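# Move foam blocks with repeated lot numbers to desk

## Task

Every foam block sits above a shelf-edge label giving its lot number. Find each lot number that shows up on two or more labels anywhere in the storeroom, and get every foam block carrying such a number onto the desk. The blocks must stay on the desk by themselves at the end, not held there by the robot. The robot must not tip over or be left leaning, or the task fails.

## Robot and tools

ROBOT. TidyBot++: a wheeled base 0.54 m long, 0.50 m wide and 0.38 m tall on four powered casters. It carries a single seven-joint arm ending in a two-finger gripper. The shoulder sits 0.12 m ahead of the base centre, 0.68 m above the floor. Cameras: base_camera is fixed on the base and looks forward and down (644x364 pinhole). wrist_camera rides on the hand and looks along it (644x476 fisheye). Folded, the hand points down, reaches up to 0.08 m past the base front, and the elbow is up to 1.15 m high.

FRAMES. Base frame: origin on the floor below the base centre, x forward, y left, z up. hand_pose is reported in this frame and is the point between the finger pads. Its z axis runs out along the fingers and its y axis is the closing direction. Odometry frame = base frame at scene start. Heading is positive to the left, within -3.142..3.142. base_tilt is in degrees, with positive meaning leaning forward or right.

execute_actions(actions, cameras). actions is a list holding one action or nothing; an empty list only reports state and images. An action may have:
- base: exactly one relative move from where the base is now. translate_m (metres, forward +, -2..2), strafe_m (metres, left +, -2..2) or rotate_rad (radians, counter-clockwise from above +, -6.3..6.3). These are offsets, not places.
- joints: absolute targets by name, in radians, not offsets. joint_1_rad: any angle; it swings the whole arm about vertical, and positive is clockwise from above (opposite to rotate_rad). joint_2_rad: shoulder, -2.249..2.249. joint_3_rad: any angle, twists the upper arm; 3.14 is the usual value. joint_4_rad: elbow, -2.579..2.579. joint_5_rad: any angle, twists the forearm, 0 usual. joint_6_rad: wrist, -2.099..2.099. joint_7_rad: any angle, spins the hand; with the hand down, + is counter-clockwise from above, and at 1.57 the fingers open toward the robot's left and right. gripper_pos: 0 (open, about 85 mm gap) to 1 (closed); gap ≈ 85·(1-gripper_pos) mm. Done tolerance is 0.039 rad for joints 1-4, 0.056 for 5-7 and 0.03 for the gripper. Unbounded joints take the short way round, so turn in steps below half a revolution.
- speeds: per-action caps. translate_m and strafe_m 0.05..0.5 m/s, rotate_rad 0.1..1.57 rad/s; the defaults are the maxima.
All motions begin together. A base move that would need more than 8.667 s is refused, and no action runs beyond 15 s. An unknown key or out-of-range number rejects the whole call, and nothing moves. Anything you omit may still be driving toward its previous target. cameras: list of base_camera, wrist_camera or all. Omitted or null means all, and [] means none. Images come from the end of the call, ordered as the pictures line says.

ARM GEOMETRY. Upper arm 0.42 m, forearm 0.31 m, hand 0.31 m (wrist to hand point). With joint_1_rad=0, joint_3_rad=3.14 and joint_5_rad=0 the arm moves in the base's x-z plane. Angles from vertical (forward +) are: upper = j2, fore = j2-j4, hand = j2-j4-j6. Forward reach from the shoulder is Σ length·sin(angle), and height above it is Σ length·cos(angle). A downward hand can rise to about 0.94 m above the floor only near the base, and less farther out. Closed fingertips reach about 20 mm beyond the hand point. Joints move at up to 1.39 rad/s (1.22 for j5-j7).

OTHER TOOLS. wait(seconds 0..10): nothing new is commanded, and it returns state and images. zoom_image(camera, region=[x0,y0,x1,y1]): region in pixels of that camera's latest image, (0,0) top-left, at most 504x504; useful for reading labels. read_manual(section="licences"): licence text only. finished_scene(scene): ends the scene for good and reports success. Call it only once the blocks rest on the desk unaided.

RESULT LINES. base_status and joint_status tell how each motion ended. done: the target was reached; for the base this only means the wheels turned, and slip still counts. off_target: stopped short and may still push. contact_stop or time_out: the target is dropped and the part holds where it stopped. not_followed, or joint command not followed plus cause: arm targets were withheld because of self-collision; they may be retried later. on_its_own: things you did not command. base_odometry counts wheel turns only and drifts a few cm and degrees over many moves. A blocked base pushes until it times out and may still say done. motor_effort is in percent, + toward higher joint values, with the peak in brackets, and is noisy. For the gripper closing to 1, done means nothing was caught; off_target with a reading means an object is held. ARM HIT: the arm struck itself or the base. MOTOR HOT from 60 °C; at 75 °C an OVER-TEMPERATURE FAULT lets the arm sink, and keys show limit_stop_at_motor_heat, so resend those targets. A torque fault (joint sensor over 104.5 N m for j1-j4 or 51.3 for j5-j7; warnings at 56.7 and 29.4) halts the arm and gripper for 10 s and skips the rest of the call, but the base keeps moving.

ACCURACY. Friction and sag leave the hand 1-2 cm off, more when stretched out or loaded. To correct, send each joint its last command plus (wanted - read). While holding a load, never command the angle a joint currently reads. Trust camera images over hand_pose.

AVOID. Driving while the arm is caught on something high (about 0.8 m or more) can tip the robot. Sideways force on a raised hand can lift wheels, and retreating or retracting the arm rights a lean. Do not drop, slam or shove objects hard, and keep the arm off the base. Holding loads for long heats motors, and the robot holds its last command while you think. Loose objects may occasionally be nudged by outside pushes.

Each tool is called after "Call:" as a command line: name --argument value for each argument, lists and objects as JSON in quotes; but a table of rows of numbers goes row by row, as --pt "numbers of a row", without its own name.

## Session

Call:
execute_actions --actions '[]'

Scene clock: 0.00 s.
base_odometry: x=+0.000 y=+0.000 heading=+0.000 (m, m, rad; odometry frame)
base_tilt: forward=+0.0 right=+0.0 (deg)
base_status: not commanded
joint_positions: joint_1_rad=+0.029 joint_2_rad=-0.318 joint_3_rad=+3.140 joint_4_rad=-2.521 joint_5_rad=-0.026 joint_6_rad=-0.838 joint_7_rad=+1.619 gripper_pos=+0.000
joint_status: not commanded
motor_effort: joint_1_rad=+0 joint_2_rad=-3 joint_3_rad=+0 joint_4_rad=+16 joint_5_rad=+0 joint_6_rad=+1 joint_7_rad=-1 (%)
hand_pose: x=+0.2726 y=+0.0030 z=+0.5861 quat_wxyz=(-0.008, +0.999, +0.002, +0.051) (m; base frame)
pictures: base_camera, wrist_camera
Images, in order (width x height): base_camera 644x364, wrist_camera 644x476.

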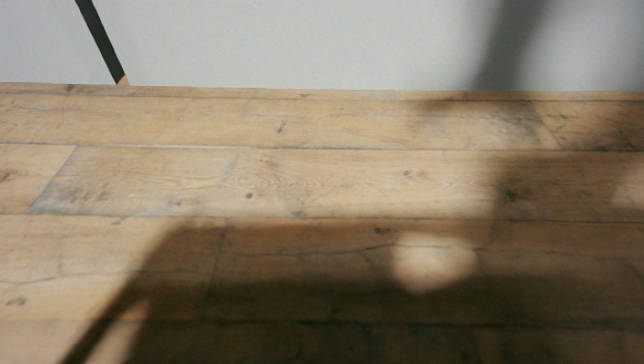

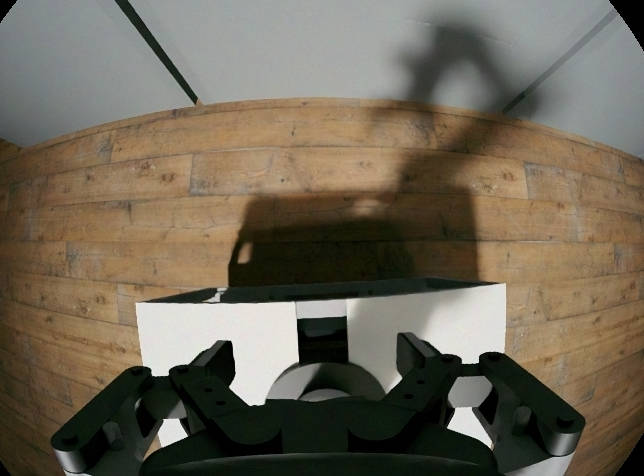

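Call:
execute_actions --actions '[{"joints":{"joint_6_rad":0.4,"joint_1_rad":1.57}}]' --cameras '["wrist_camera"]'

Call:
execute_actions --actions '[{"joints":{"joint_1_rad":3.1}}]' --cameras '["wrist_camera"]'

Call:
execute_actions --actions '[{"joints":{"joint_1_rad":4.7}}]' --cameras '["wrist_camera"]'

Scene clock: 9.27 s.
base_odometry: x=+0.000 y=+0.000 heading=+0.000 (m, m, rad; odometry frame)
base_tilt: forward=+0.0 right=+0.1 (deg)
base_status: not commanded
joint_positions: joint_1_rad=+1.550 joint_2_rad=-0.318 joint_3_rad=+3.140 joint_4_rad=-2.521 joint_5_rad=-0.026 joint_6_rad=+0.380 joint_7_rad=+1.619 gripper_pos=+0.000
joint_status: all done
motor_effort: joint_1_rad=+0(0) joint_2_rad=-8(8) joint_3_rad=+0(1) joint_4_rad=+21(21) joint_5_rad=+0(0) joint_6_rad=+8(8) joint_7_rad=-1(0) (%)
hand_pose: x=+0.1265 y=-0.4234 z=+0.8182 quat_wxyz=(+0.437, +0.569, -0.548, +0.430) (m; base frame)
pictures: wrist_camera
camera_calibration (this result's frames):
wrist_camera: T_world_to_cam=[[-0.999849, 0.00863048, -0.0150976, 0.141128], [0.0167526, 0.245047, -0.969366, 0.952071], [-0.00466646, -0.969473, -0.245155, -0.072919], [0, 0, 0, 1]] pos_world=[0.124817, -0.305213, 0.907159]
Images, in order (width x height): wrist_camera 644x476.

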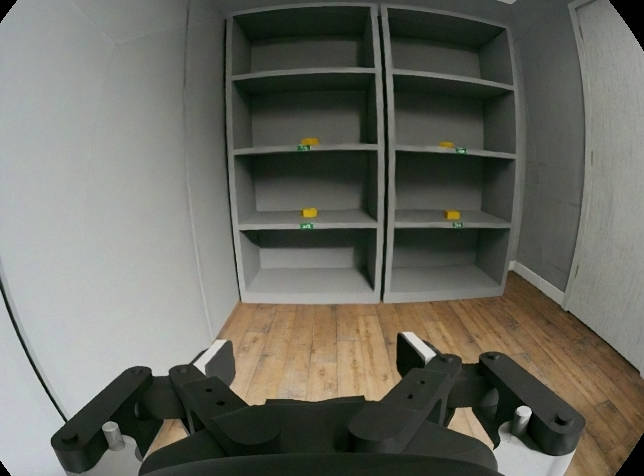

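Scene clock: 12.03 s.
base_odometry: x=+0.000 y=+0.000 heading=+0.000 (m, m, rad; odometry frame)
base_tilt: forward=+0.0 right=+0.1 (deg)
base_status: not commanded
joint_positions: joint_1_rad=+3.080 joint_2_rad=-0.318 joint_3_rad=+3.140 joint_4_rad=-2.521 joint_5_rad=-0.026 joint_6_rad=+0.380 joint_7_rad=+1.619 gripper_pos=+0.000
joint_status: all done
motor_effort: joint_1_rad=+0(1) joint_2_rad=-8(8) joint_3_rad=+0(1) joint_4_rad=+21(21) joint_5_rad=+0(0) joint_6_rad=+9(9) joint_7_rad=-1(1) (%)
hand_pose: x=-0.3037 y=-0.0248 z=+0.8182 quat_wxyz=(+0.613, +0.031, -0.790, +0.008) (m; base frame)
pictures: wrist_camera
camera_calibration (this result's frames):
wrist_camera: T_world_to_cam=[[-0.0321668, 0.999368, -0.0150975, 0.0259739], [0.245526, -0.00674153, -0.969367, 0.924847], [-0.968856, -0.0348883, -0.245154, 0.041819], [0, 0, 0, 1]] pos_world=[-0.185722, -0.0182637, 0.90716]
Images, in order (width x height): wrist_camera 644x476.

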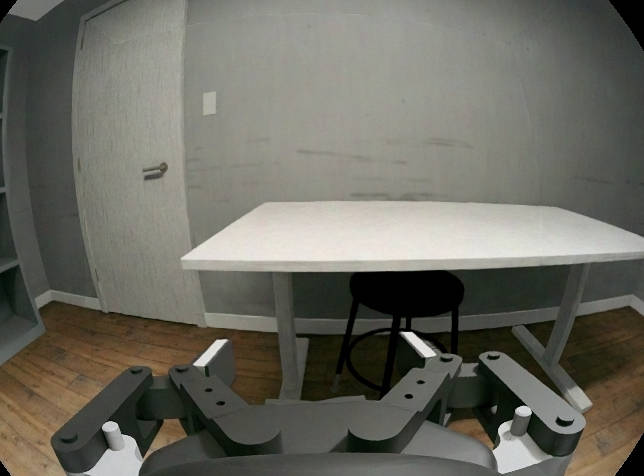

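Scene clock: 14.83 s.
base_odometry: x=+0.000 y=+0.000 heading=+0.000 (m, m, rad; odometry frame)
base_tilt: forward=+0.0 right=+0.0 (deg)
base_status: not commanded
joint_positions: joint_1_rad=+4.680 joint_2_rad=-0.318 joint_3_rad=+3.140 joint_4_rad=-2.521 joint_5_rad=-0.026 joint_6_rad=+0.380 joint_7_rad=+1.619 gripper_pos=+0.000
joint_status: all done
motor_effort: joint_1_rad=+0(1) joint_2_rad=-8(8) joint_3_rad=+0(1) joint_4_rad=+21(20) joint_5_rad=+0(0) joint_6_rad=+9(9) joint_7_rad=-1(1) (%)
hand_pose: x=+0.1066 y=+0.4233 z=+0.8182 quat_wxyz=(+0.432, -0.545, -0.573, -0.434) (m; base frame)
pictures: wrist_camera
camera_calibration (this result's frames):
wrist_camera: T_world_to_cam=[[0.999882, 0.00292778, -0.0150977, -0.0968397], [-0.0139189, -0.245224, -0.969367, 0.955721], [-0.00654041, 0.969462, -0.245154, -0.0726964], [0, 0, 0, 1]] pos_world=[0.109655, 0.305125, 0.90716]
Images, in order (width x height): wrist_camera 644x476.

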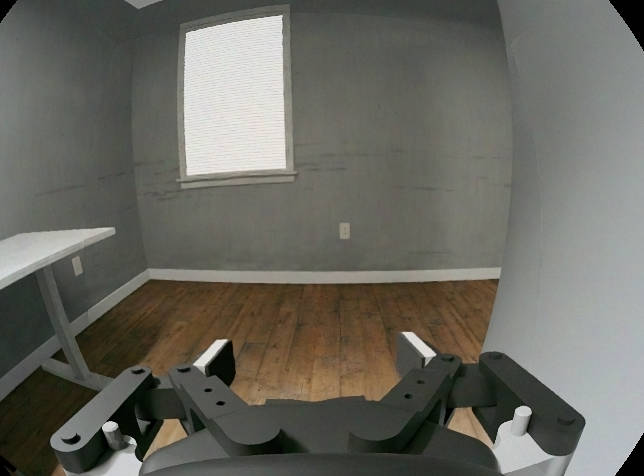

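Call:
execute_actions --actions '[{"joints":{"joint_1_rad":6.28,"joint_6_rad":0.6},"base":{"translate_m":-0.2}}]' --cameras '["wrist_camera"]'

Call:
execute_actions --actions '[{"base":{"rotate_rad":-1.57}}]' --cameras '[]'

Call:
execute_actions --actions '[{"base":{"translate_m":1.1}}]'

Call:
zoom_image --camera "wrist_camera" --region '[150,130,600,400]'

Scene clock: 25.00 s.
base_odometry: x=-0.200 y=+0.000 heading=+0.000 (m, m, rad; odometry frame)
base_tilt: forward=+0.0 right=+0.1 (deg)
base_status: done
joint_positions: joint_1_rad=+6.260 joint_2_rad=-0.318 joint_3_rad=+3.140 joint_4_rad=-2.521 joint_5_rad=-0.026 joint_6_rad=+0.578 joint_7_rad=+1.619 gripper_pos=+0.000
joint_status: all done
motor_effort: joint_1_rad=+0(1) joint_2_rad=-9(10) joint_3_rad=+0(2) joint_4_rad=+21(21) joint_5_rad=+0(0) joint_6_rad=+9(8) joint_7_rad=-1(1) (%)
hand_pose: x=+0.5518 y=+0.0073 z=+0.8790 quat_wxyz=(-0.006, -0.726, -0.014, -0.688) (m; base frame)
pictures: wrist_camera
camera_calibration (this result's frames):
wrist_camera: T_world_to_cam=[[-0.0070583, -0.999811, -0.0181077, 0.0257796], [-0.0496649, 0.0184363, -0.998596, 0.962318], [0.998741, -0.00614908, -0.0497857, -0.370885], [0, 0, 0, 1]] pos_world=[0.418393, 0.00575252, 0.942969]
Images, in order (width x height): wrist_camera 644x476.

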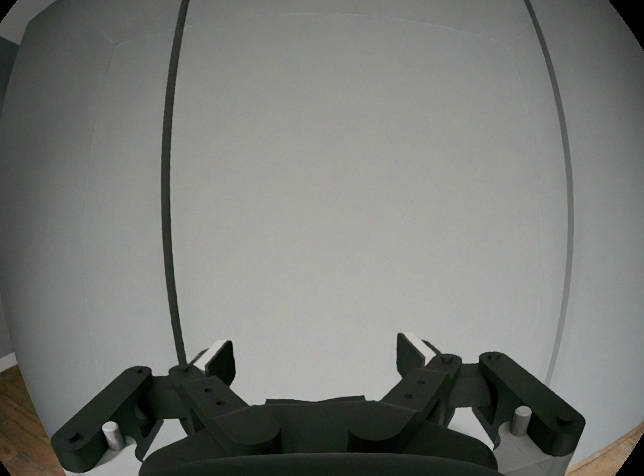

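Scene clock: 27.30 s.
base_odometry: x=-0.200 y=+0.000 heading=-1.569 (m, m, rad; odometry frame)
base_tilt: forward=+0.0 right=+0.1 (deg)
base_status: done
joint_positions: joint_1_rad=+6.265 joint_2_rad=-0.318 joint_3_rad=+3.140 joint_4_rad=-2.521 joint_5_rad=-0.026 joint_6_rad=+0.579 joint_7_rad=+1.619 gripper_pos=+0.000
joint_status: not commanded
motor_effort: joint_1_rad=+0(1) joint_2_rad=-9(9) joint_3_rad=+0(2) joint_4_rad=+21(21) joint_5_rad=+0(1) joint_6_rad=+9(9) joint_7_rad=-1(0) (%)
hand_pose: x=+0.5518 y=+0.0053 z=+0.8792 quat_wxyz=(-0.008, -0.726, -0.012, -0.688) (m; base frame)
pictures: none
No camera images: the call's "cameras" was empty. Leave "cameras" out to get every camera's image.

Scene clock: 30.77 s.
base_odometry: x=-0.199 y=-1.100 heading=-1.570 (m, m, rad; odometry frame)
base_tilt: forward=+0.0 right=+0.1 (deg)
base_status: done
joint_positions: joint_1_rad=+6.265 joint_2_rad=-0.318 joint_3_rad=+3.140 joint_4_rad=-2.521 joint_5_rad=-0.026 joint_6_rad=+0.580 joint_7_rad=+1.619 gripper_pos=+0.000
joint_status: not commanded
motor_effort: joint_1_rad=+0(0) joint_2_rad=-7(11) joint_3_rad=+0(1) joint_4_rad=+20(22) joint_5_rad=+0(0) joint_6_rad=+9(9) joint_7_rad=-1(1) (%)
hand_pose: x=+0.5518 y=+0.0053 z=+0.8797 quat_wxyz=(-0.008, -0.725, -0.012, -0.689) (m; base frame)
pictures: base_camera, wrist_camera
camera_calibration (this result's frames):
wrist_camera: T_world_to_cam=[[-0.0117021, -0.999767, -0.0181479, 0.0263683], [-0.0471156, 0.0186802, -0.998715, 0.961832], [0.998821, -0.0108321, -0.0473232, -0.373093], [0, 0, 0, 1]] pos_world=[0.418279, 0.0043535, 0.943418]
Images, in order (width x height): base_camera 644x364, wrist_camera 644x476.

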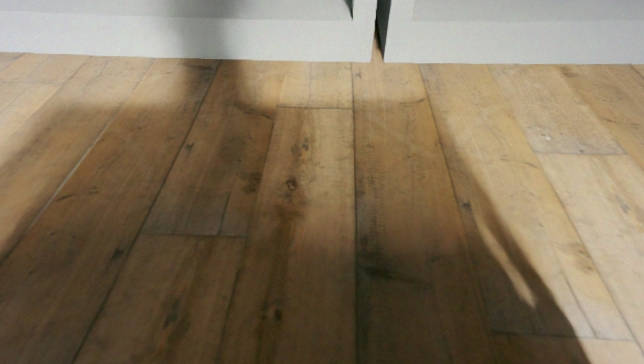

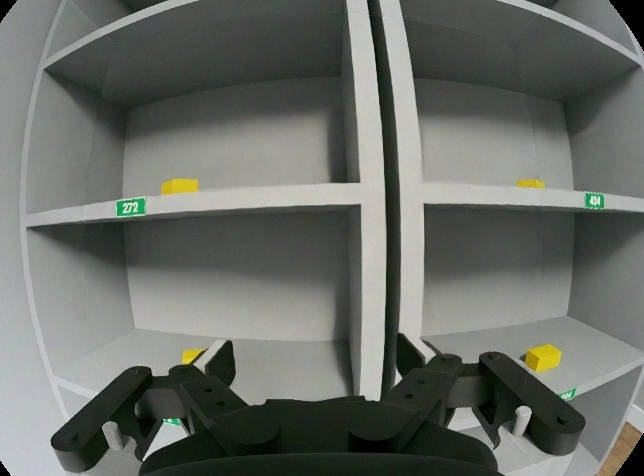

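Region (150, 130, 600, 400) of wrist_camera's 644x476 image, scaled by 1.120; it fills the top 302 rows of this view, and the rest is white.

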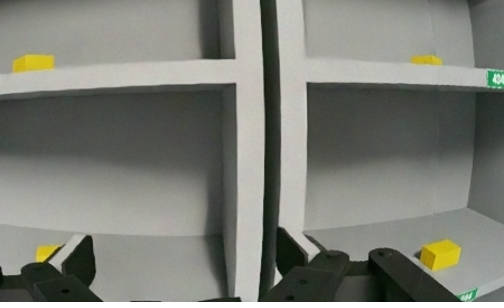

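Call:
execute_actions --actions '[{"base":{"translate_m":-0.2},"joints":{"joint_6_rad":0.1}}]' --cameras '["wrist_camera"]'

Call:
zoom_image --camera "wrist_camera" --region '[340,40,640,300]'

Call:
zoom_image --camera "wrist_camera" --region '[60,40,360,300]'

Scene clock: 39.70 s.
base_odometry: x=-0.199 y=-0.900 heading=-1.570 (m, m, rad; odometry frame)
base_tilt: forward=+0.1 right=+0.1 (deg)
base_status: done
joint_positions: joint_1_rad=+6.265 joint_2_rad=-0.318 joint_3_rad=+3.140 joint_4_rad=-2.519 joint_5_rad=-0.026 joint_6_rad=+0.102 joint_7_rad=+1.619 gripper_pos=+0.000
joint_status: all done
motor_effort: joint_1_rad=+0(0) joint_2_rad=-8(11) joint_3_rad=+0(1) joint_4_rad=+20(22) joint_5_rad=+0(0) joint_6_rad=+7(10) joint_7_rad=+0(0) (%)
hand_pose: x=+0.5101 y=+0.0079 z=+0.7393 quat_wxyz=(-0.002, -0.867, -0.017, -0.498) (m; base frame)
pictures: wrist_camera
camera_calibration (this result's frames):
wrist_camera: T_world_to_cam=[[-0.00915034, -0.999894, -0.0113061, 0.0195948], [-0.500234, 0.0143673, -0.865771, 0.95243], [0.865842, -0.00226642, -0.500313, 0.0646526], [0, 0, 0, 1]] pos_world=[0.420639, 0.00605545, 0.857155]
Images, in order (width x height): wrist_camera 644x476.

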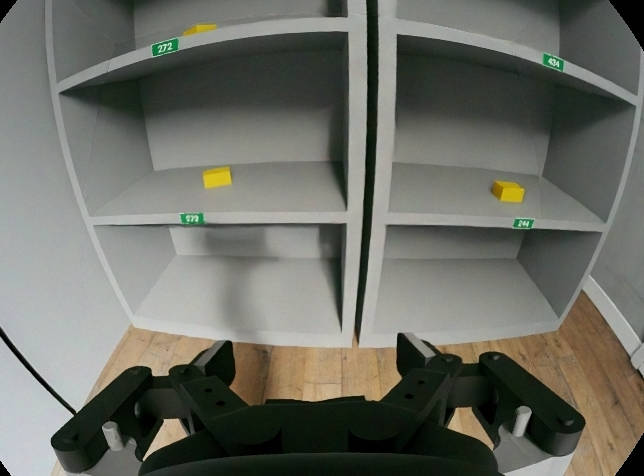

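Region (340, 40, 640, 300) of wrist_camera's 644x476 image, scaled by 1.680; it fills the top 437 rows of this view, and the rest is white.

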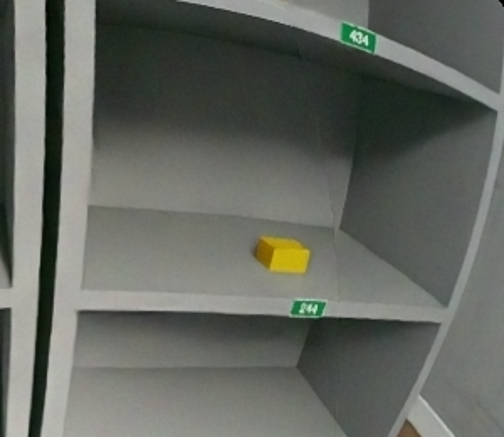

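Region (60, 40, 360, 300) of wrist_camera's 644x476 image, scaled by 1.680; it fills the top 437 rows of this view, and the rest is white.

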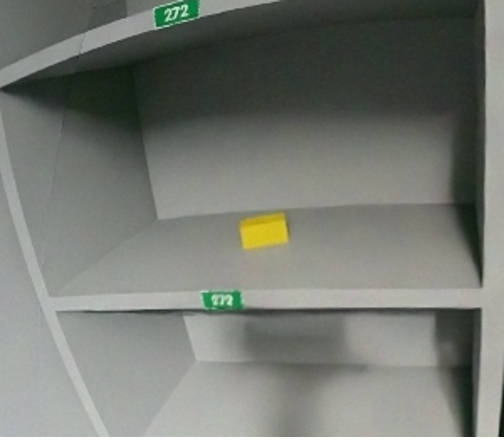

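Call:
execute_actions --actions '[{"base":{"strafe_m":0.33},"joints":{"joint_2_rad":0.3,"joint_4_rad":-2.3,"joint_6_rad":0.75}}]' --cameras '["wrist_camera"]'

Call:
zoom_image --camera "wrist_camera" --region '[210,140,410,340]'

Scene clock: 44.67 s.
base_odometry: x=+0.131 y=-0.900 heading=-1.570 (m, m, rad; odometry frame)
base_tilt: forward=+0.0 right=+0.0 (deg)
base_status: done
joint_positions: joint_1_rad=+6.266 joint_2_rad=+0.285 joint_3_rad=+3.140 joint_4_rad=-2.323 joint_5_rad=-0.026 joint_6_rad=+0.729 joint_7_rad=+1.619 gripper_pos=+0.000
joint_status: all done
motor_effort: joint_1_rad=+0(2) joint_2_rad=-25(27) joint_3_rad=+0(1) joint_4_rad=+15(21) joint_5_rad=+0(0) joint_6_rad=+8(8) joint_7_rad=-1(0) (%)
hand_pose: x=+0.6939 y=+0.0066 z=+0.7208 quat_wxyz=(-0.010, -0.807, -0.014, -0.590) (m; base frame)
pictures: wrist_camera
camera_calibration (this result's frames):
wrist_camera: T_world_to_cam=[[-0.0182752, -0.999807, -0.00719854, 0.0231135], [-0.29841, 0.0123259, -0.954358, 0.952216], [0.954263, -0.0152929, -0.298577, -0.310441], [0, 0, 0, 1]] pos_world=[0.580815, 0.0066246, 0.816231]
Images, in order (width x height): wrist_camera 644x476.

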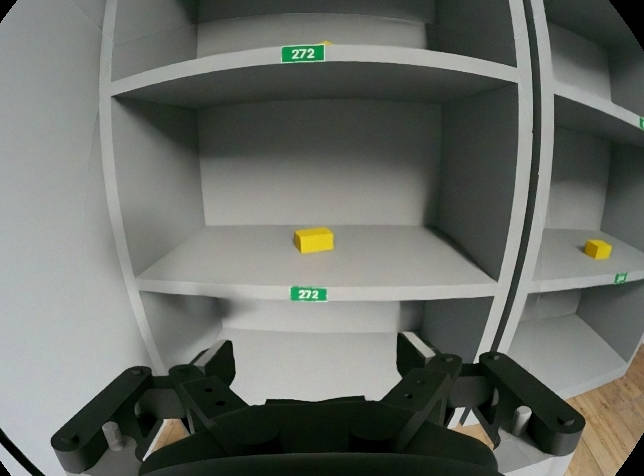

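Region (210, 140, 410, 340) of wrist_camera's 644x476 image, scaled by 2.520.

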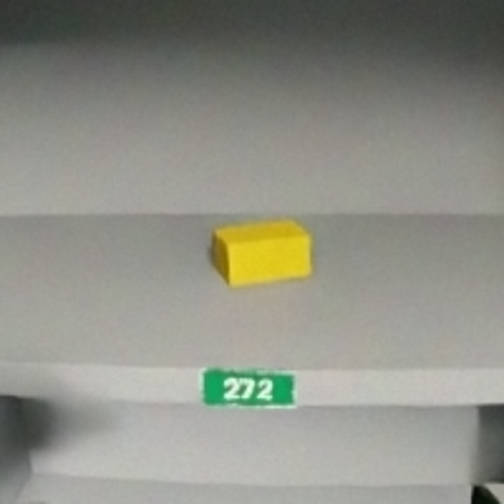

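Call:
execute_actions --actions '[{"base":{"translate_m":0.42},"joints":{"joint_6_rad":0.45}}]'

Scene clock: 58.60 s.
base_odometry: x=+0.131 y=-1.320 heading=-1.570 (m, m, rad; odometry frame)
base_tilt: forward=+0.0 right=+0.1 (deg)
base_status: done
joint_positions: joint_1_rad=+6.266 joint_2_rad=+0.290 joint_3_rad=+3.140 joint_4_rad=-2.312 joint_5_rad=-0.026 joint_6_rad=+0.450 joint_7_rad=+1.619 gripper_pos=+0.000
joint_status: all done
motor_effort: joint_1_rad=+0(1) joint_2_rad=-25(27) joint_3_rad=+0(0) joint_4_rad=+14(18) joint_5_rad=+0(0) joint_6_rad=+7(8) joint_7_rad=+0(1) (%)
hand_pose: x=+0.6609 y=+0.0079 z=+0.6442 quat_wxyz=(-0.006, -0.880, -0.016, -0.475) (m; base frame)
pictures: base_camera, wrist_camera
camera_calibration (this result's frames):
wrist_camera: T_world_to_cam=[[-0.0159572, -0.999866, -0.00364754, 0.019424], [-0.54561, 0.0117644, -0.837957, 0.957637], [0.837887, -0.0113813, -0.545725, -0.0657905], [0, 0, 0, 1]] pos_world=[0.577931, 0.00740659, 0.766626]
Images, in order (width x height): base_camera 644x364, wrist_camera 644x476.

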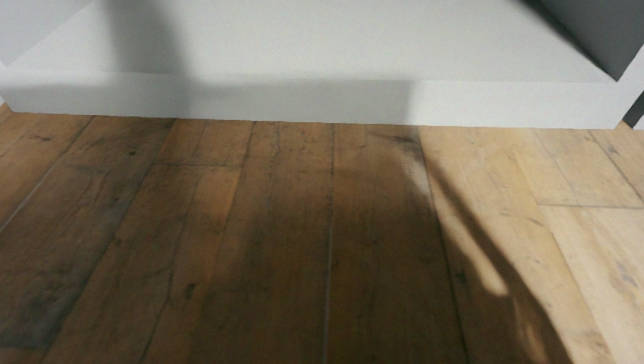

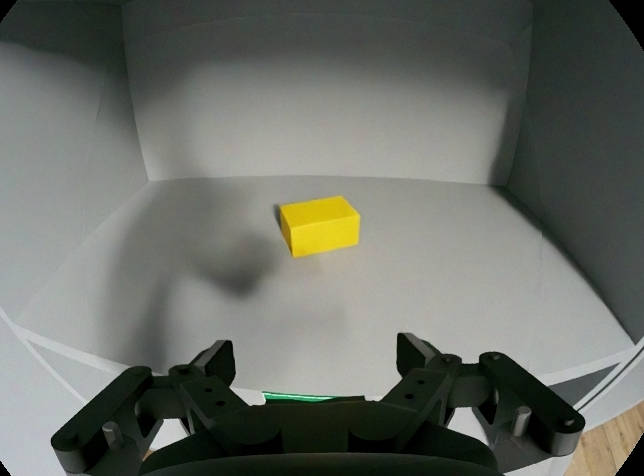

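Call:
execute_actions --actions '[{"base":{"translate_m":-0.45}}]' --cameras '[]'

Call:
execute_actions --actions '[{"joints":{"joint_2_rad":1.08,"joint_4_rad":-0.42,"joint_6_rad":-1.15,"joint_7_rad":0.35,"joint_5_rad":0.02}}]' --cameras '[]'

Call:
execute_actions --actions '[{"base":{"translate_m":0.26},"speeds":{"translate_m":0.2}}]' --cameras '["wrist_camera"]'

Scene clock: 76.00 s.
base_odometry: x=+0.131 y=-0.870 heading=-1.570 (m, m, rad; odometry frame)
base_tilt: forward=+0.0 right=+0.1 (deg)
base_status: done
joint_positions: joint_1_rad=+6.267 joint_2_rad=+0.292 joint_3_rad=+3.140 joint_4_rad=-2.310 joint_5_rad=-0.026 joint_6_rad=+0.450 joint_7_rad=+1.619 gripper_pos=+0.000
joint_status: not commanded
motor_effort: joint_1_rad=+0(3) joint_2_rad=-25(28) joint_3_rad=+0(2) joint_4_rad=+14(16) joint_5_rad=+0(1) joint_6_rad=+8(8) joint_7_rad=-1(1) (%)
hand_pose: x=+0.6619 y=+0.0075 z=+0.6441 quat_wxyz=(-0.006, -0.880, -0.016, -0.475) (m; base frame)
pictures: none
No camera images: the call's "cameras" was empty. Leave "cameras" out to get every camera's image.

Scene clock: 79.03 s.
base_odometry: x=+0.131 y=-0.870 heading=-1.570 (m, m, rad; odometry frame)
base_tilt: forward=+0.0 right=+0.1 (deg)
base_status: not commanded
joint_positions: joint_1_rad=+6.267 joint_2_rad=+1.057 joint_3_rad=+3.140 joint_4_rad=-0.443 joint_5_rad=-0.006 joint_6_rad=-1.129 joint_7_rad=+0.385 gripper_pos=+0.000
joint_status: all done
motor_effort: joint_1_rad=+0(0) joint_2_rad=-53(53) joint_3_rad=+0(1) joint_4_rad=+21(22) joint_5_rad=+0(0) joint_6_rad=+4(9) joint_7_rad=-1(0) (%)
hand_pose: x=+0.9516 y=+0.0174 z=+0.6397 quat_wxyz=(+0.146, -0.807, +0.534, -0.207) (m; base frame)
pictures: none
No camera images: the call's "cameras" was empty. Leave "cameras" out to get every camera's image.

Scene clock: 81.03 s.
base_odometry: x=+0.132 y=-1.130 heading=-1.569 (m, m, rad; odometry frame)
base_tilt: forward=+0.0 right=+0.1 (deg)
base_status: done
joint_positions: joint_1_rad=+6.267 joint_2_rad=+1.062 joint_3_rad=+3.140 joint_4_rad=-0.441 joint_5_rad=-0.003 joint_6_rad=-1.132 joint_7_rad=+0.385 gripper_pos=+0.000
joint_status: not commanded
motor_effort: joint_1_rad=+0(2) joint_2_rad=-52(56) joint_3_rad=-1(1) joint_4_rad=+21(23) joint_5_rad=+0(0) joint_6_rad=+4(5) joint_7_rad=+0(0) (%)
hand_pose: x=+0.9511 y=+0.0165 z=+0.6361 quat_wxyz=(+0.144, -0.807, +0.534, -0.206) (m; base frame)
pictures: wrist_camera
camera_calibration (this result's frames):
wrist_camera: T_world_to_cam=[[-0.826143, -0.344766, -0.445673, 1.07355], [-0.304578, 0.938686, -0.161559, 0.43429], [0.474047, 0.00227131, -0.880497, 0.245532], [0, 0, 0, 1]] pos_world=[0.902787, -0.0380956, 0.764806]
Images, in order (width x height): wrist_camera 644x476.

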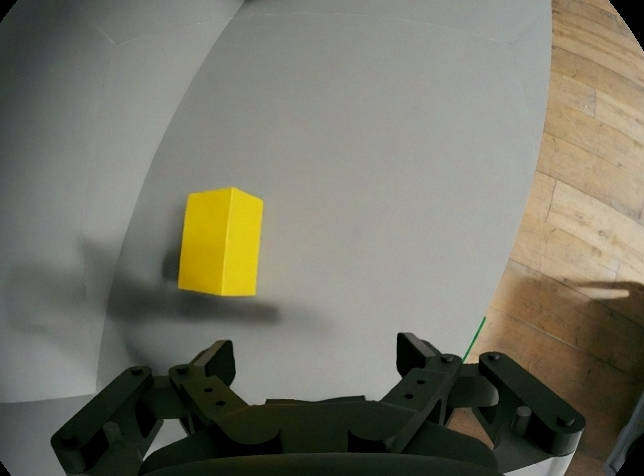

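Call:
execute_actions --actions '[{"base":{"strafe_m":-0.027}}]' --cameras '[]'

Call:
execute_actions --actions '[{"base":{"translate_m":0.11},"speeds":{"translate_m":0.08}}]' --cameras '["wrist_camera"]'

Scene clock: 87.53 s.
base_odometry: x=+0.105 y=-1.130 heading=-1.569 (m, m, rad; odometry frame)
base_tilt: forward=+0.0 right=+0.1 (deg)
base_status: done
joint_positions: joint_1_rad=+6.280 joint_2_rad=+1.062 joint_3_rad=+3.140 joint_4_rad=-0.441 joint_5_rad=-0.002 joint_6_rad=-1.132 joint_7_rad=+0.385 gripper_pos=+0.000
joint_status: not commanded
motor_effort: joint_1_rad=-2(5) joint_2_rad=-54(55) joint_3_rad=-1(1) joint_4_rad=+22(22) joint_5_rad=+0(1) joint_6_rad=+4(5) joint_7_rad=-1(0) (%)
hand_pose: x=+0.9512 y=+0.0053 z=+0.6360 quat_wxyz=(+0.142, -0.804, +0.540, -0.207) (m; base frame)
pictures: none
No camera images: the call's "cameras" was empty. Leave "cameras" out to get every camera's image.

Scene clock: 89.40 s.
base_odometry: x=+0.104 y=-1.240 heading=-1.569 (m, m, rad; odometry frame)
base_tilt: forward=+0.1 right=+0.0 (deg)
base_status: done
joint_positions: joint_1_rad=+6.280 joint_2_rad=+1.063 joint_3_rad=+3.140 joint_4_rad=-0.440 joint_5_rad=-0.002 joint_6_rad=-1.133 joint_7_rad=+0.385 gripper_pos=+0.000
joint_status: not commanded
motor_effort: joint_1_rad=+0(3) joint_2_rad=-55(57) joint_3_rad=-1(1) joint_4_rad=+22(23) joint_5_rad=+0(0) joint_6_rad=+4(5) joint_7_rad=+0(0) (%)
hand_pose: x=+0.9511 y=+0.0053 z=+0.6349 quat_wxyz=(+0.141, -0.804, +0.540, -0.206) (m; base frame)
pictures: wrist_camera
camera_calibration (this result's frames):
wrist_camera: T_world_to_cam=[[-0.831462, -0.334143, -0.443868, 1.07303], [-0.292418, 0.942511, -0.161757, 0.433158], [0.4724, -0.00469956, -0.881372, 0.246725], [0, 0, 0, 1]] pos_world=[0.902293, -0.0485514, 0.763805]
Images, in order (width x height): wrist_camera 644x476.

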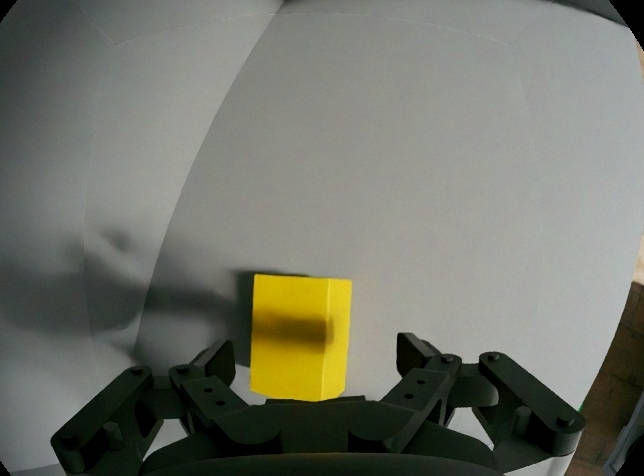

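Call:
execute_actions --actions '[{"base":{"translate_m":0.02}}]' --cameras '[]'

Call:
execute_actions --actions '[{"joints":{"joint_2_rad":1.125}}]' --cameras '["wrist_camera"]'

Scene clock: 94.57 s.
base_odometry: x=+0.104 y=-1.261 heading=-1.570 (m, m, rad; odometry frame)
base_tilt: forward=+0.0 right=+0.1 (deg)
base_status: done
joint_positions: joint_1_rad=+6.280 joint_2_rad=+1.067 joint_3_rad=+3.140 joint_4_rad=-0.439 joint_5_rad=-0.002 joint_6_rad=-1.133 joint_7_rad=+0.385 gripper_pos=+0.000
joint_status: not commanded
motor_effort: joint_1_rad=+0(4) joint_2_rad=-53(57) joint_3_rad=+0(2) joint_4_rad=+21(22) joint_5_rad=+0(0) joint_6_rad=+4(5) joint_7_rad=-1(1) (%)
hand_pose: x=+0.9510 y=+0.0052 z=+0.6324 quat_wxyz=(+0.140, -0.804, +0.540, -0.205) (m; base frame)
pictures: none
No camera images: the call's "cameras" was empty. Leave "cameras" out to get every camera's image.

Scene clock: 95.47 s.
base_odometry: x=+0.104 y=-1.261 heading=-1.570 (m, m, rad; odometry frame)
base_tilt: forward=+0.0 right=+0.1 (deg)
base_status: not commanded
joint_positions: joint_1_rad=+6.280 joint_2_rad=+1.113 joint_3_rad=+3.140 joint_4_rad=-0.437 joint_5_rad=-0.002 joint_6_rad=-1.133 joint_7_rad=+0.385 gripper_pos=+0.000
joint_status: all done
motor_effort: joint_1_rad=+0(0) joint_2_rad=-55(56) joint_3_rad=+0(1) joint_4_rad=+21(22) joint_5_rad=+0(0) joint_6_rad=+4(4) joint_7_rad=+0(1) (%)
hand_pose: x=+0.9484 y=+0.0052 z=+0.5952 quat_wxyz=(+0.129, -0.809, +0.543, -0.187) (m; base frame)
pictures: wrist_camera
camera_calibration (this result's frames):
wrist_camera: T_world_to_cam=[[-0.851316, -0.334297, -0.404361, 1.0485], [-0.299662, 0.942454, -0.148265, 0.424874], [0.430656, -0.00504928, -0.902502, 0.265132], [0, 0, 0, 1]] pos_world=[0.905742, -0.0485757, 0.726248]
Images, in order (width x height): wrist_camera 644x476.

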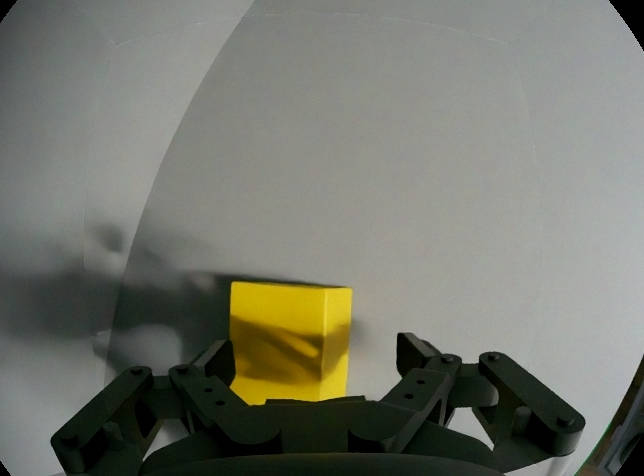

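Call:
execute_actions --actions '[{"base":{"translate_m":0.022}}]' --cameras '[]'

Call:
execute_actions --actions '[{"joints":{"joint_2_rad":1.15}}]' --cameras '["wrist_camera"]'

Scene clock: 100.67 s.
base_odometry: x=+0.104 y=-1.283 heading=-1.570 (m, m, rad; odometry frame)
base_tilt: forward=+0.0 right=+0.0 (deg)
base_status: done
joint_positions: joint_1_rad=+6.280 joint_2_rad=+1.114 joint_3_rad=+3.140 joint_4_rad=-0.437 joint_5_rad=-0.002 joint_6_rad=-1.133 joint_7_rad=+0.385 gripper_pos=+0.000
joint_status: not commanded
motor_effort: joint_1_rad=-1(3) joint_2_rad=-53(57) joint_3_rad=-1(1) joint_4_rad=+20(22) joint_5_rad=+0(0) joint_6_rad=+4(5) joint_7_rad=+0(1) (%)
hand_pose: x=+0.9483 y=+0.0052 z=+0.5944 quat_wxyz=(+0.128, -0.809, +0.543, -0.187) (m; base frame)
pictures: none
No camera images: the call's "cameras" was empty. Leave "cameras" out to get every camera's image.

Scene clock: 101.43 s.
base_odometry: x=+0.104 y=-1.283 heading=-1.570 (m, m, rad; odometry frame)
base_tilt: forward=+0.1 right=+0.0 (deg)
base_status: not commanded
joint_positions: joint_1_rad=+6.280 joint_2_rad=+1.132 joint_3_rad=+3.140 joint_4_rad=-0.437 joint_5_rad=-0.002 joint_6_rad=-1.133 joint_7_rad=+0.385 gripper_pos=+0.000
joint_status: all done
motor_effort: joint_1_rad=+0(1) joint_2_rad=-54(57) joint_3_rad=-1(1) joint_4_rad=+21(21) joint_5_rad=+0(0) joint_6_rad=+4(4) joint_7_rad=+0(1) (%)
hand_pose: x=+0.9466 y=+0.0052 z=+0.5791 quat_wxyz=(+0.123, -0.810, +0.544, -0.179) (m; base frame)
pictures: wrist_camera
camera_calibration (this result's frames):
wrist_camera: T_world_to_cam=[[-0.859071, -0.334339, -0.387576, 1.03801], [-0.302509, 0.942439, -0.142468, 0.42128], [0.412899, -0.00514506, -0.910762, 0.272997], [0, 0, 0, 1]] pos_world=[0.906445, -0.0485794, 0.710962]
Images, in order (width x height): wrist_camera 644x476.

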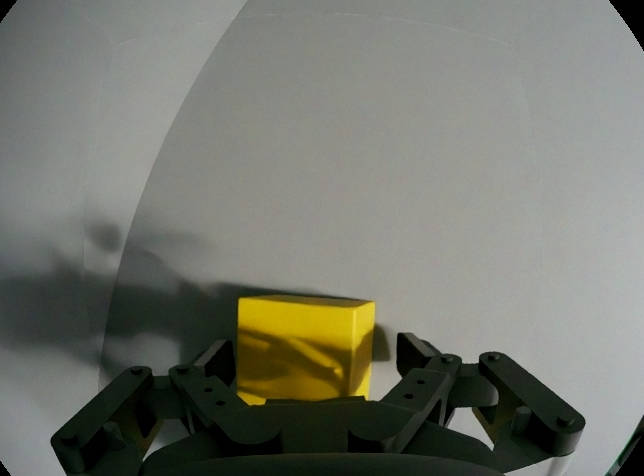

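Call:
execute_actions --actions '[{"joints":{"joint_2_rad":1.175},"base":{"translate_m":0.008}}]' --cameras '["wrist_camera"]'

Call:
execute_actions --actions '[{"joints":{"gripper_pos":1}}]' --cameras '["wrist_camera"]'

Call:
execute_actions --actions '[{"joints":{"joint_2_rad":1.1}}]' --cameras '["wrist_camera"]'

Scene clock: 106.57 s.
base_odometry: x=+0.104 y=-1.291 heading=-1.570 (m, m, rad; odometry frame)
base_tilt: forward=+0.1 right=+0.1 (deg)
base_status: done
joint_positions: joint_1_rad=+6.280 joint_2_rad=+1.148 joint_3_rad=+3.140 joint_4_rad=-0.421 joint_5_rad=-0.001 joint_6_rad=-1.133 joint_7_rad=+0.385 gripper_pos=+0.000
joint_status: all done
motor_effort: joint_1_rad=+0(3) joint_2_rad=-45(58) joint_3_rad=-1(1) joint_4_rad=+15(21) joint_5_rad=+0(1) joint_6_rad=+1(4) joint_7_rad=+0(1) (%)
hand_pose: x=+0.9494 y=+0.0049 z=+0.5734 quat_wxyz=(+0.123, -0.810, +0.544, -0.180) (m; base frame)
pictures: wrist_camera
camera_calibration (this result's frames):
wrist_camera: T_world_to_cam=[[-0.858905, -0.334709, -0.387624, 1.03803], [-0.302427, 0.942302, -0.143542, 0.422135], [0.413304, -0.00606108, -0.910573, 0.266123], [0, 0, 0, 1]] pos_world=[0.909246, -0.0487272, 0.705285]
Images, in order (width x height): wrist_camera 644x476.

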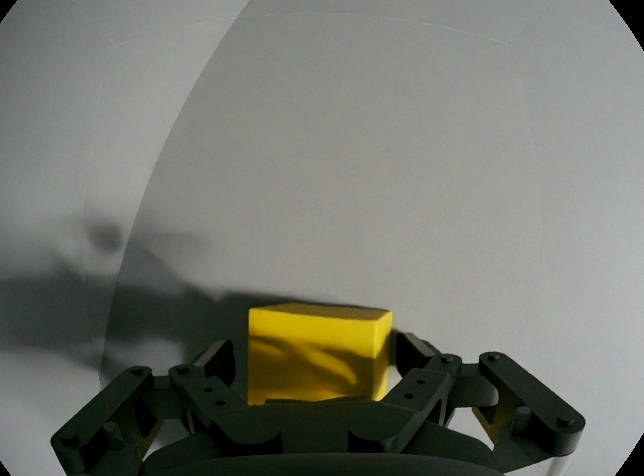

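Scene clock: 107.67 s.
base_odometry: x=+0.104 y=-1.291 heading=-1.570 (m, m, rad; odometry frame)
base_tilt: forward=+0.0 right=+0.1 (deg)
base_status: not commanded
joint_positions: joint_1_rad=+6.280 joint_2_rad=+1.143 joint_3_rad=+3.140 joint_4_rad=-0.418 joint_5_rad=+0.000 joint_6_rad=-1.133 joint_7_rad=+0.385 gripper_pos=+0.292
joint_status: gripper_pos off_target (ended at +0.292, target +1.000)
motor_effort: joint_1_rad=+0(2) joint_2_rad=-49(55) joint_3_rad=+0(2) joint_4_rad=+19(21) joint_5_rad=+0(1) joint_6_rad=+4(5) joint_7_rad=-1(1) (%)
hand_pose: x=+0.9507 y=+0.0047 z=+0.5786 quat_wxyz=(+0.125, -0.810, +0.543, -0.183) (m; base frame)
pictures: wrist_camera
camera_calibration (this result's frames):
wrist_camera: T_world_to_cam=[[-0.856025, -0.334938, -0.393748, 1.04183], [-0.301352, 0.942217, -0.146336, 0.424004], [0.42001, -0.00661025, -0.907496, 0.262164], [0, 0, 0, 1]] pos_world=[0.909497, -0.0488212, 0.71018]
Images, in order (width x height): wrist_camera 644x476.

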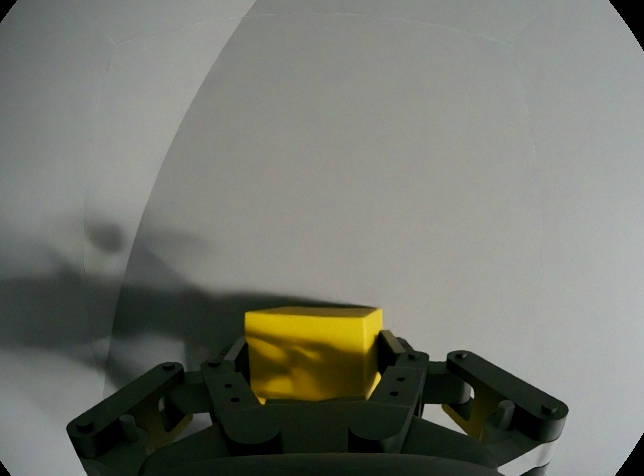

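Scene clock: 108.67 s.
base_odometry: x=+0.104 y=-1.291 heading=-1.570 (m, m, rad; odometry frame)
base_tilt: forward=+0.0 right=+0.1 (deg)
base_status: not commanded
joint_positions: joint_1_rad=+6.280 joint_2_rad=+1.124 joint_3_rad=+3.140 joint_4_rad=-0.418 joint_5_rad=+0.000 joint_6_rad=-1.133 joint_7_rad=+0.385 gripper_pos=+0.292
joint_status: all done
motor_effort: joint_1_rad=+0(0) joint_2_rad=-56(57) joint_3_rad=+0(0) joint_4_rad=+21(22) joint_5_rad=+0(0) joint_6_rad=+4(4) joint_7_rad=+0(1) (%)
hand_pose: x=+0.9525 y=+0.0048 z=+0.5943 quat_wxyz=(+0.130, -0.808, +0.542, -0.191) (m; base frame)
pictures: wrist_camera
camera_calibration (this result's frames):
wrist_camera: T_world_to_cam=[[-0.848437, -0.334913, -0.409863, 1.05192], [-0.298536, 0.942226, -0.151941, 0.42749], [0.437071, -0.00655297, -0.899403, 0.254617], [0, 0, 0, 1]] pos_world=[0.90882, -0.0488232, 0.725098]
Images, in order (width x height): wrist_camera 644x476.

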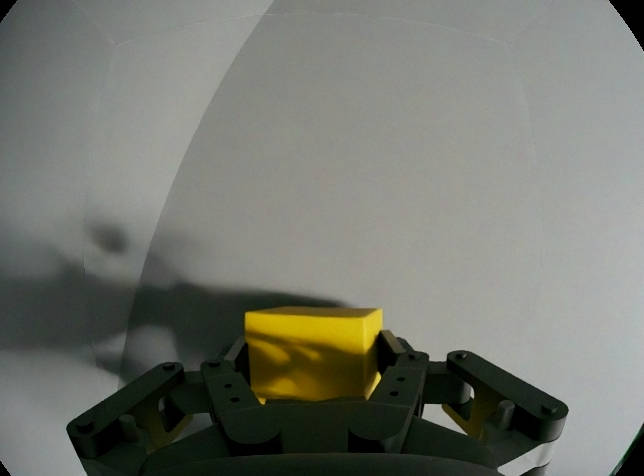

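Call:
execute_actions --actions '[{"base":{"translate_m":-0.5},"joints":{"joint_2_rad":1.08},"speeds":{"translate_m":0.3}}]' --cameras '[]'

Call:
execute_actions --actions '[{"base":{"translate_m":-0.75},"joints":{"joint_2_rad":0.3,"joint_4_rad":-1.1,"joint_6_rad":-1.28}}]' --cameras '[]'

Call:
execute_actions --actions '[{"base":{"rotate_rad":-1.57},"speeds":{"rotate_rad":1.0}}]' --cameras '[]'

Call:
execute_actions --actions '[{"base":{"translate_m":0.2}}]'

Scene clock: 117.23 s.
base_odometry: x=+0.104 y=-0.791 heading=-1.571 (m, m, rad; odometry frame)
base_tilt: forward=+0.0 right=+0.1 (deg)
base_status: done
joint_positions: joint_1_rad=+6.280 joint_2_rad=+1.101 joint_3_rad=+3.140 joint_4_rad=-0.418 joint_5_rad=+0.001 joint_6_rad=-1.135 joint_7_rad=+0.385 gripper_pos=+0.292
joint_status: all done
motor_effort: joint_1_rad=+0(5) joint_2_rad=-57(58) joint_3_rad=-1(1) joint_4_rad=+22(22) joint_5_rad=+0(0) joint_6_rad=+5(5) joint_7_rad=+0(1) (%)
hand_pose: x=+0.9539 y=+0.0043 z=+0.6132 quat_wxyz=(+0.135, -0.806, +0.541, -0.200) (m; base frame)
pictures: none
No camera images: the call's "cameras" was empty. Leave "cameras" out to get every camera's image.

Scene clock: 120.03 s.
base_odometry: x=+0.104 y=-0.041 heading=-1.571 (m, m, rad; odometry frame)
base_tilt: forward=+0.0 right=+0.0 (deg)
base_status: done
joint_positions: joint_1_rad=+6.280 joint_2_rad=+0.305 joint_3_rad=+3.140 joint_4_rad=-1.082 joint_5_rad=+0.001 joint_6_rad=-1.265 joint_7_rad=+0.385 gripper_pos=+0.292
joint_status: all done
motor_effort: joint_1_rad=+0(3) joint_2_rad=-34(59) joint_3_rad=+0(2) joint_4_rad=+22(24) joint_5_rad=+0(0) joint_6_rad=+4(7) joint_7_rad=+0(0) (%)
hand_pose: x=+0.7008 y=+0.0035 z=+0.8658 quat_wxyz=(+0.136, -0.806, +0.540, -0.201) (m; base frame)
pictures: none
No camera images: the call's "cameras" was empty. Leave "cameras" out to get every camera's image.

Scene clock: 122.53 s.
base_odometry: x=+0.104 y=-0.041 heading=-3.140 (m, m, rad; odometry frame)
base_tilt: forward=+0.0 right=+0.1 (deg)
base_status: done
joint_positions: joint_1_rad=+6.283 joint_2_rad=+0.305 joint_3_rad=+3.140 joint_4_rad=-1.082 joint_5_rad=+0.002 joint_6_rad=-1.265 joint_7_rad=+0.385 gripper_pos=+0.292
joint_status: not commanded
motor_effort: joint_1_rad=+0(5) joint_2_rad=-33(34) joint_3_rad=+0(4) joint_4_rad=+21(21) joint_5_rad=+0(2) joint_6_rad=+4(5) joint_7_rad=+0(1) (%)
hand_pose: x=+0.7008 y=+0.0017 z=+0.8657 quat_wxyz=(+0.135, -0.805, +0.541, -0.201) (m; base frame)
pictures: none
No camera images: the call's "cameras" was empty. Leave "cameras" out to get every camera's image.

Scene clock: 124.17 s.
base_odometry: x=-0.096 y=-0.041 heading=-3.141 (m, m, rad; odometry frame)
base_tilt: forward=+0.0 right=+0.1 (deg)
base_status: done
joint_positions: joint_1_rad=+6.283 joint_2_rad=+0.307 joint_3_rad=+3.140 joint_4_rad=-1.083 joint_5_rad=+0.002 joint_6_rad=-1.266 joint_7_rad=+0.385 gripper_pos=+0.292
joint_status: not commanded
motor_effort: joint_1_rad=+0(2) joint_2_rad=-33(37) joint_3_rad=+0(0) joint_4_rad=+22(23) joint_5_rad=+0(0) joint_6_rad=+4(5) joint_7_rad=-1(1) (%)
hand_pose: x=+0.7006 y=+0.0017 z=+0.8642 quat_wxyz=(+0.134, -0.806, +0.542, -0.200) (m; base frame)
pictures: base_camera, wrist_camera
camera_calibration (this result's frames):
wrist_camera: T_world_to_cam=[[-0.840878, -0.3341, -0.425794, 0.956306], [-0.293042, 0.94248, -0.160804, 0.400035], [0.455027, -0.0104405, -0.890416, 0.587065], [0, 0, 0, 1]] pos_world=[0.654234, -0.051394, 0.994249]
Images, in order (width x height): base_camera 644x364, wrist_camera 644x476.

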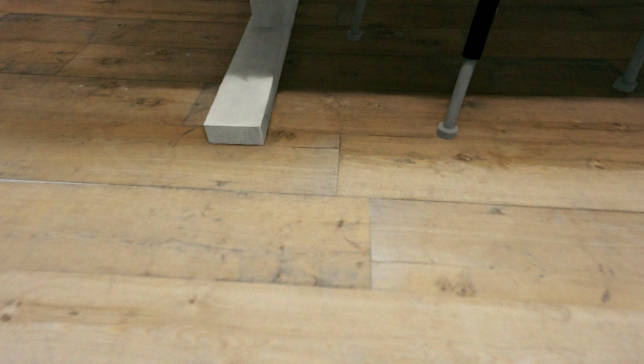

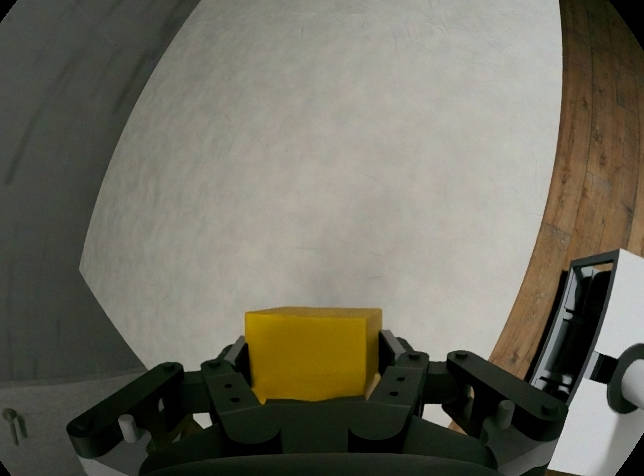

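Call:
execute_actions --actions '[{"joints":{"joint_2_rad":0.5,"joint_6_rad":-1.1}}]' --cameras '["wrist_camera"]'

Scene clock: 127.87 s.
base_odometry: x=-0.096 y=-0.041 heading=-3.141 (m, m, rad; odometry frame)
base_tilt: forward=-0.1 right=+0.1 (deg)
base_status: not commanded
joint_positions: joint_1_rad=+6.283 joint_2_rad=+0.499 joint_3_rad=+3.140 joint_4_rad=-1.087 joint_5_rad=+0.002 joint_6_rad=-1.121 joint_7_rad=+0.385 gripper_pos=+0.292
joint_status: all done
motor_effort: joint_1_rad=-1(0) joint_2_rad=-39(44) joint_3_rad=+0(0) joint_4_rad=+21(23) joint_5_rad=+0(0) joint_6_rad=+4(5) joint_7_rad=+0(1) (%)
hand_pose: x=+0.7655 y=+0.0018 z=+0.7638 quat_wxyz=(+0.120, -0.811, +0.545, -0.179) (m; base frame)
pictures: wrist_camera
camera_calibration (this result's frames):
wrist_camera: T_world_to_cam=[[-0.861791, -0.334262, -0.381556, 0.950411], [-0.301226, 0.942425, -0.145253, 0.397204], [0.40814, -0.0102432, -0.912862, 0.521188], [0, 0, 0, 1]] pos_world=[0.725987, -0.0513097, 0.896103]
Images, in order (width x height): wrist_camera 644x476.

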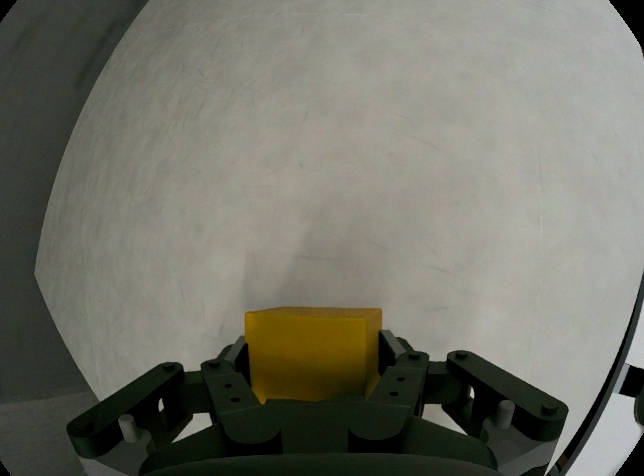

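Call:
execute_actions --actions '[{"joints":{"joint_2_rad":0.54}}]' --cameras '["wrist_camera"]'

Scene clock: 131.10 s.
base_odometry: x=-0.096 y=-0.041 heading=-3.141 (m, m, rad; odometry frame)
base_tilt: forward=+0.0 right=+0.1 (deg)
base_status: not commanded
joint_positions: joint_1_rad=+6.283 joint_2_rad=+0.503 joint_3_rad=+3.140 joint_4_rad=-1.087 joint_5_rad=+0.002 joint_6_rad=-1.121 joint_7_rad=+0.385 gripper_pos=+0.292
joint_status: all done
motor_effort: joint_1_rad=+0(0) joint_2_rad=-31(40) joint_3_rad=+0(0) joint_4_rad=+17(21) joint_5_rad=+0(0) joint_6_rad=+4(6) joint_7_rad=-1(1) (%)
hand_pose: x=+0.7660 y=+0.0018 z=+0.7618 quat_wxyz=(+0.119, -0.811, +0.545, -0.178) (m; base frame)
pictures: wrist_camera
camera_calibration (this result's frames):
wrist_camera: T_world_to_cam=[[-0.862751, -0.334263, -0.379379, 0.949163], [-0.301593, 0.942424, -0.144493, 0.396768], [0.405835, -0.0102435, -0.913889, 0.521734], [0, 0, 0, 1]] pos_world=[0.726816, -0.0513091, 0.89423]
Images, in order (width x height): wrist_camera 644x476.

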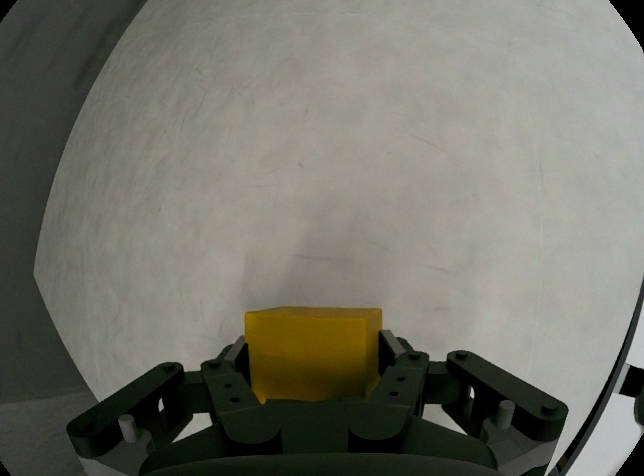

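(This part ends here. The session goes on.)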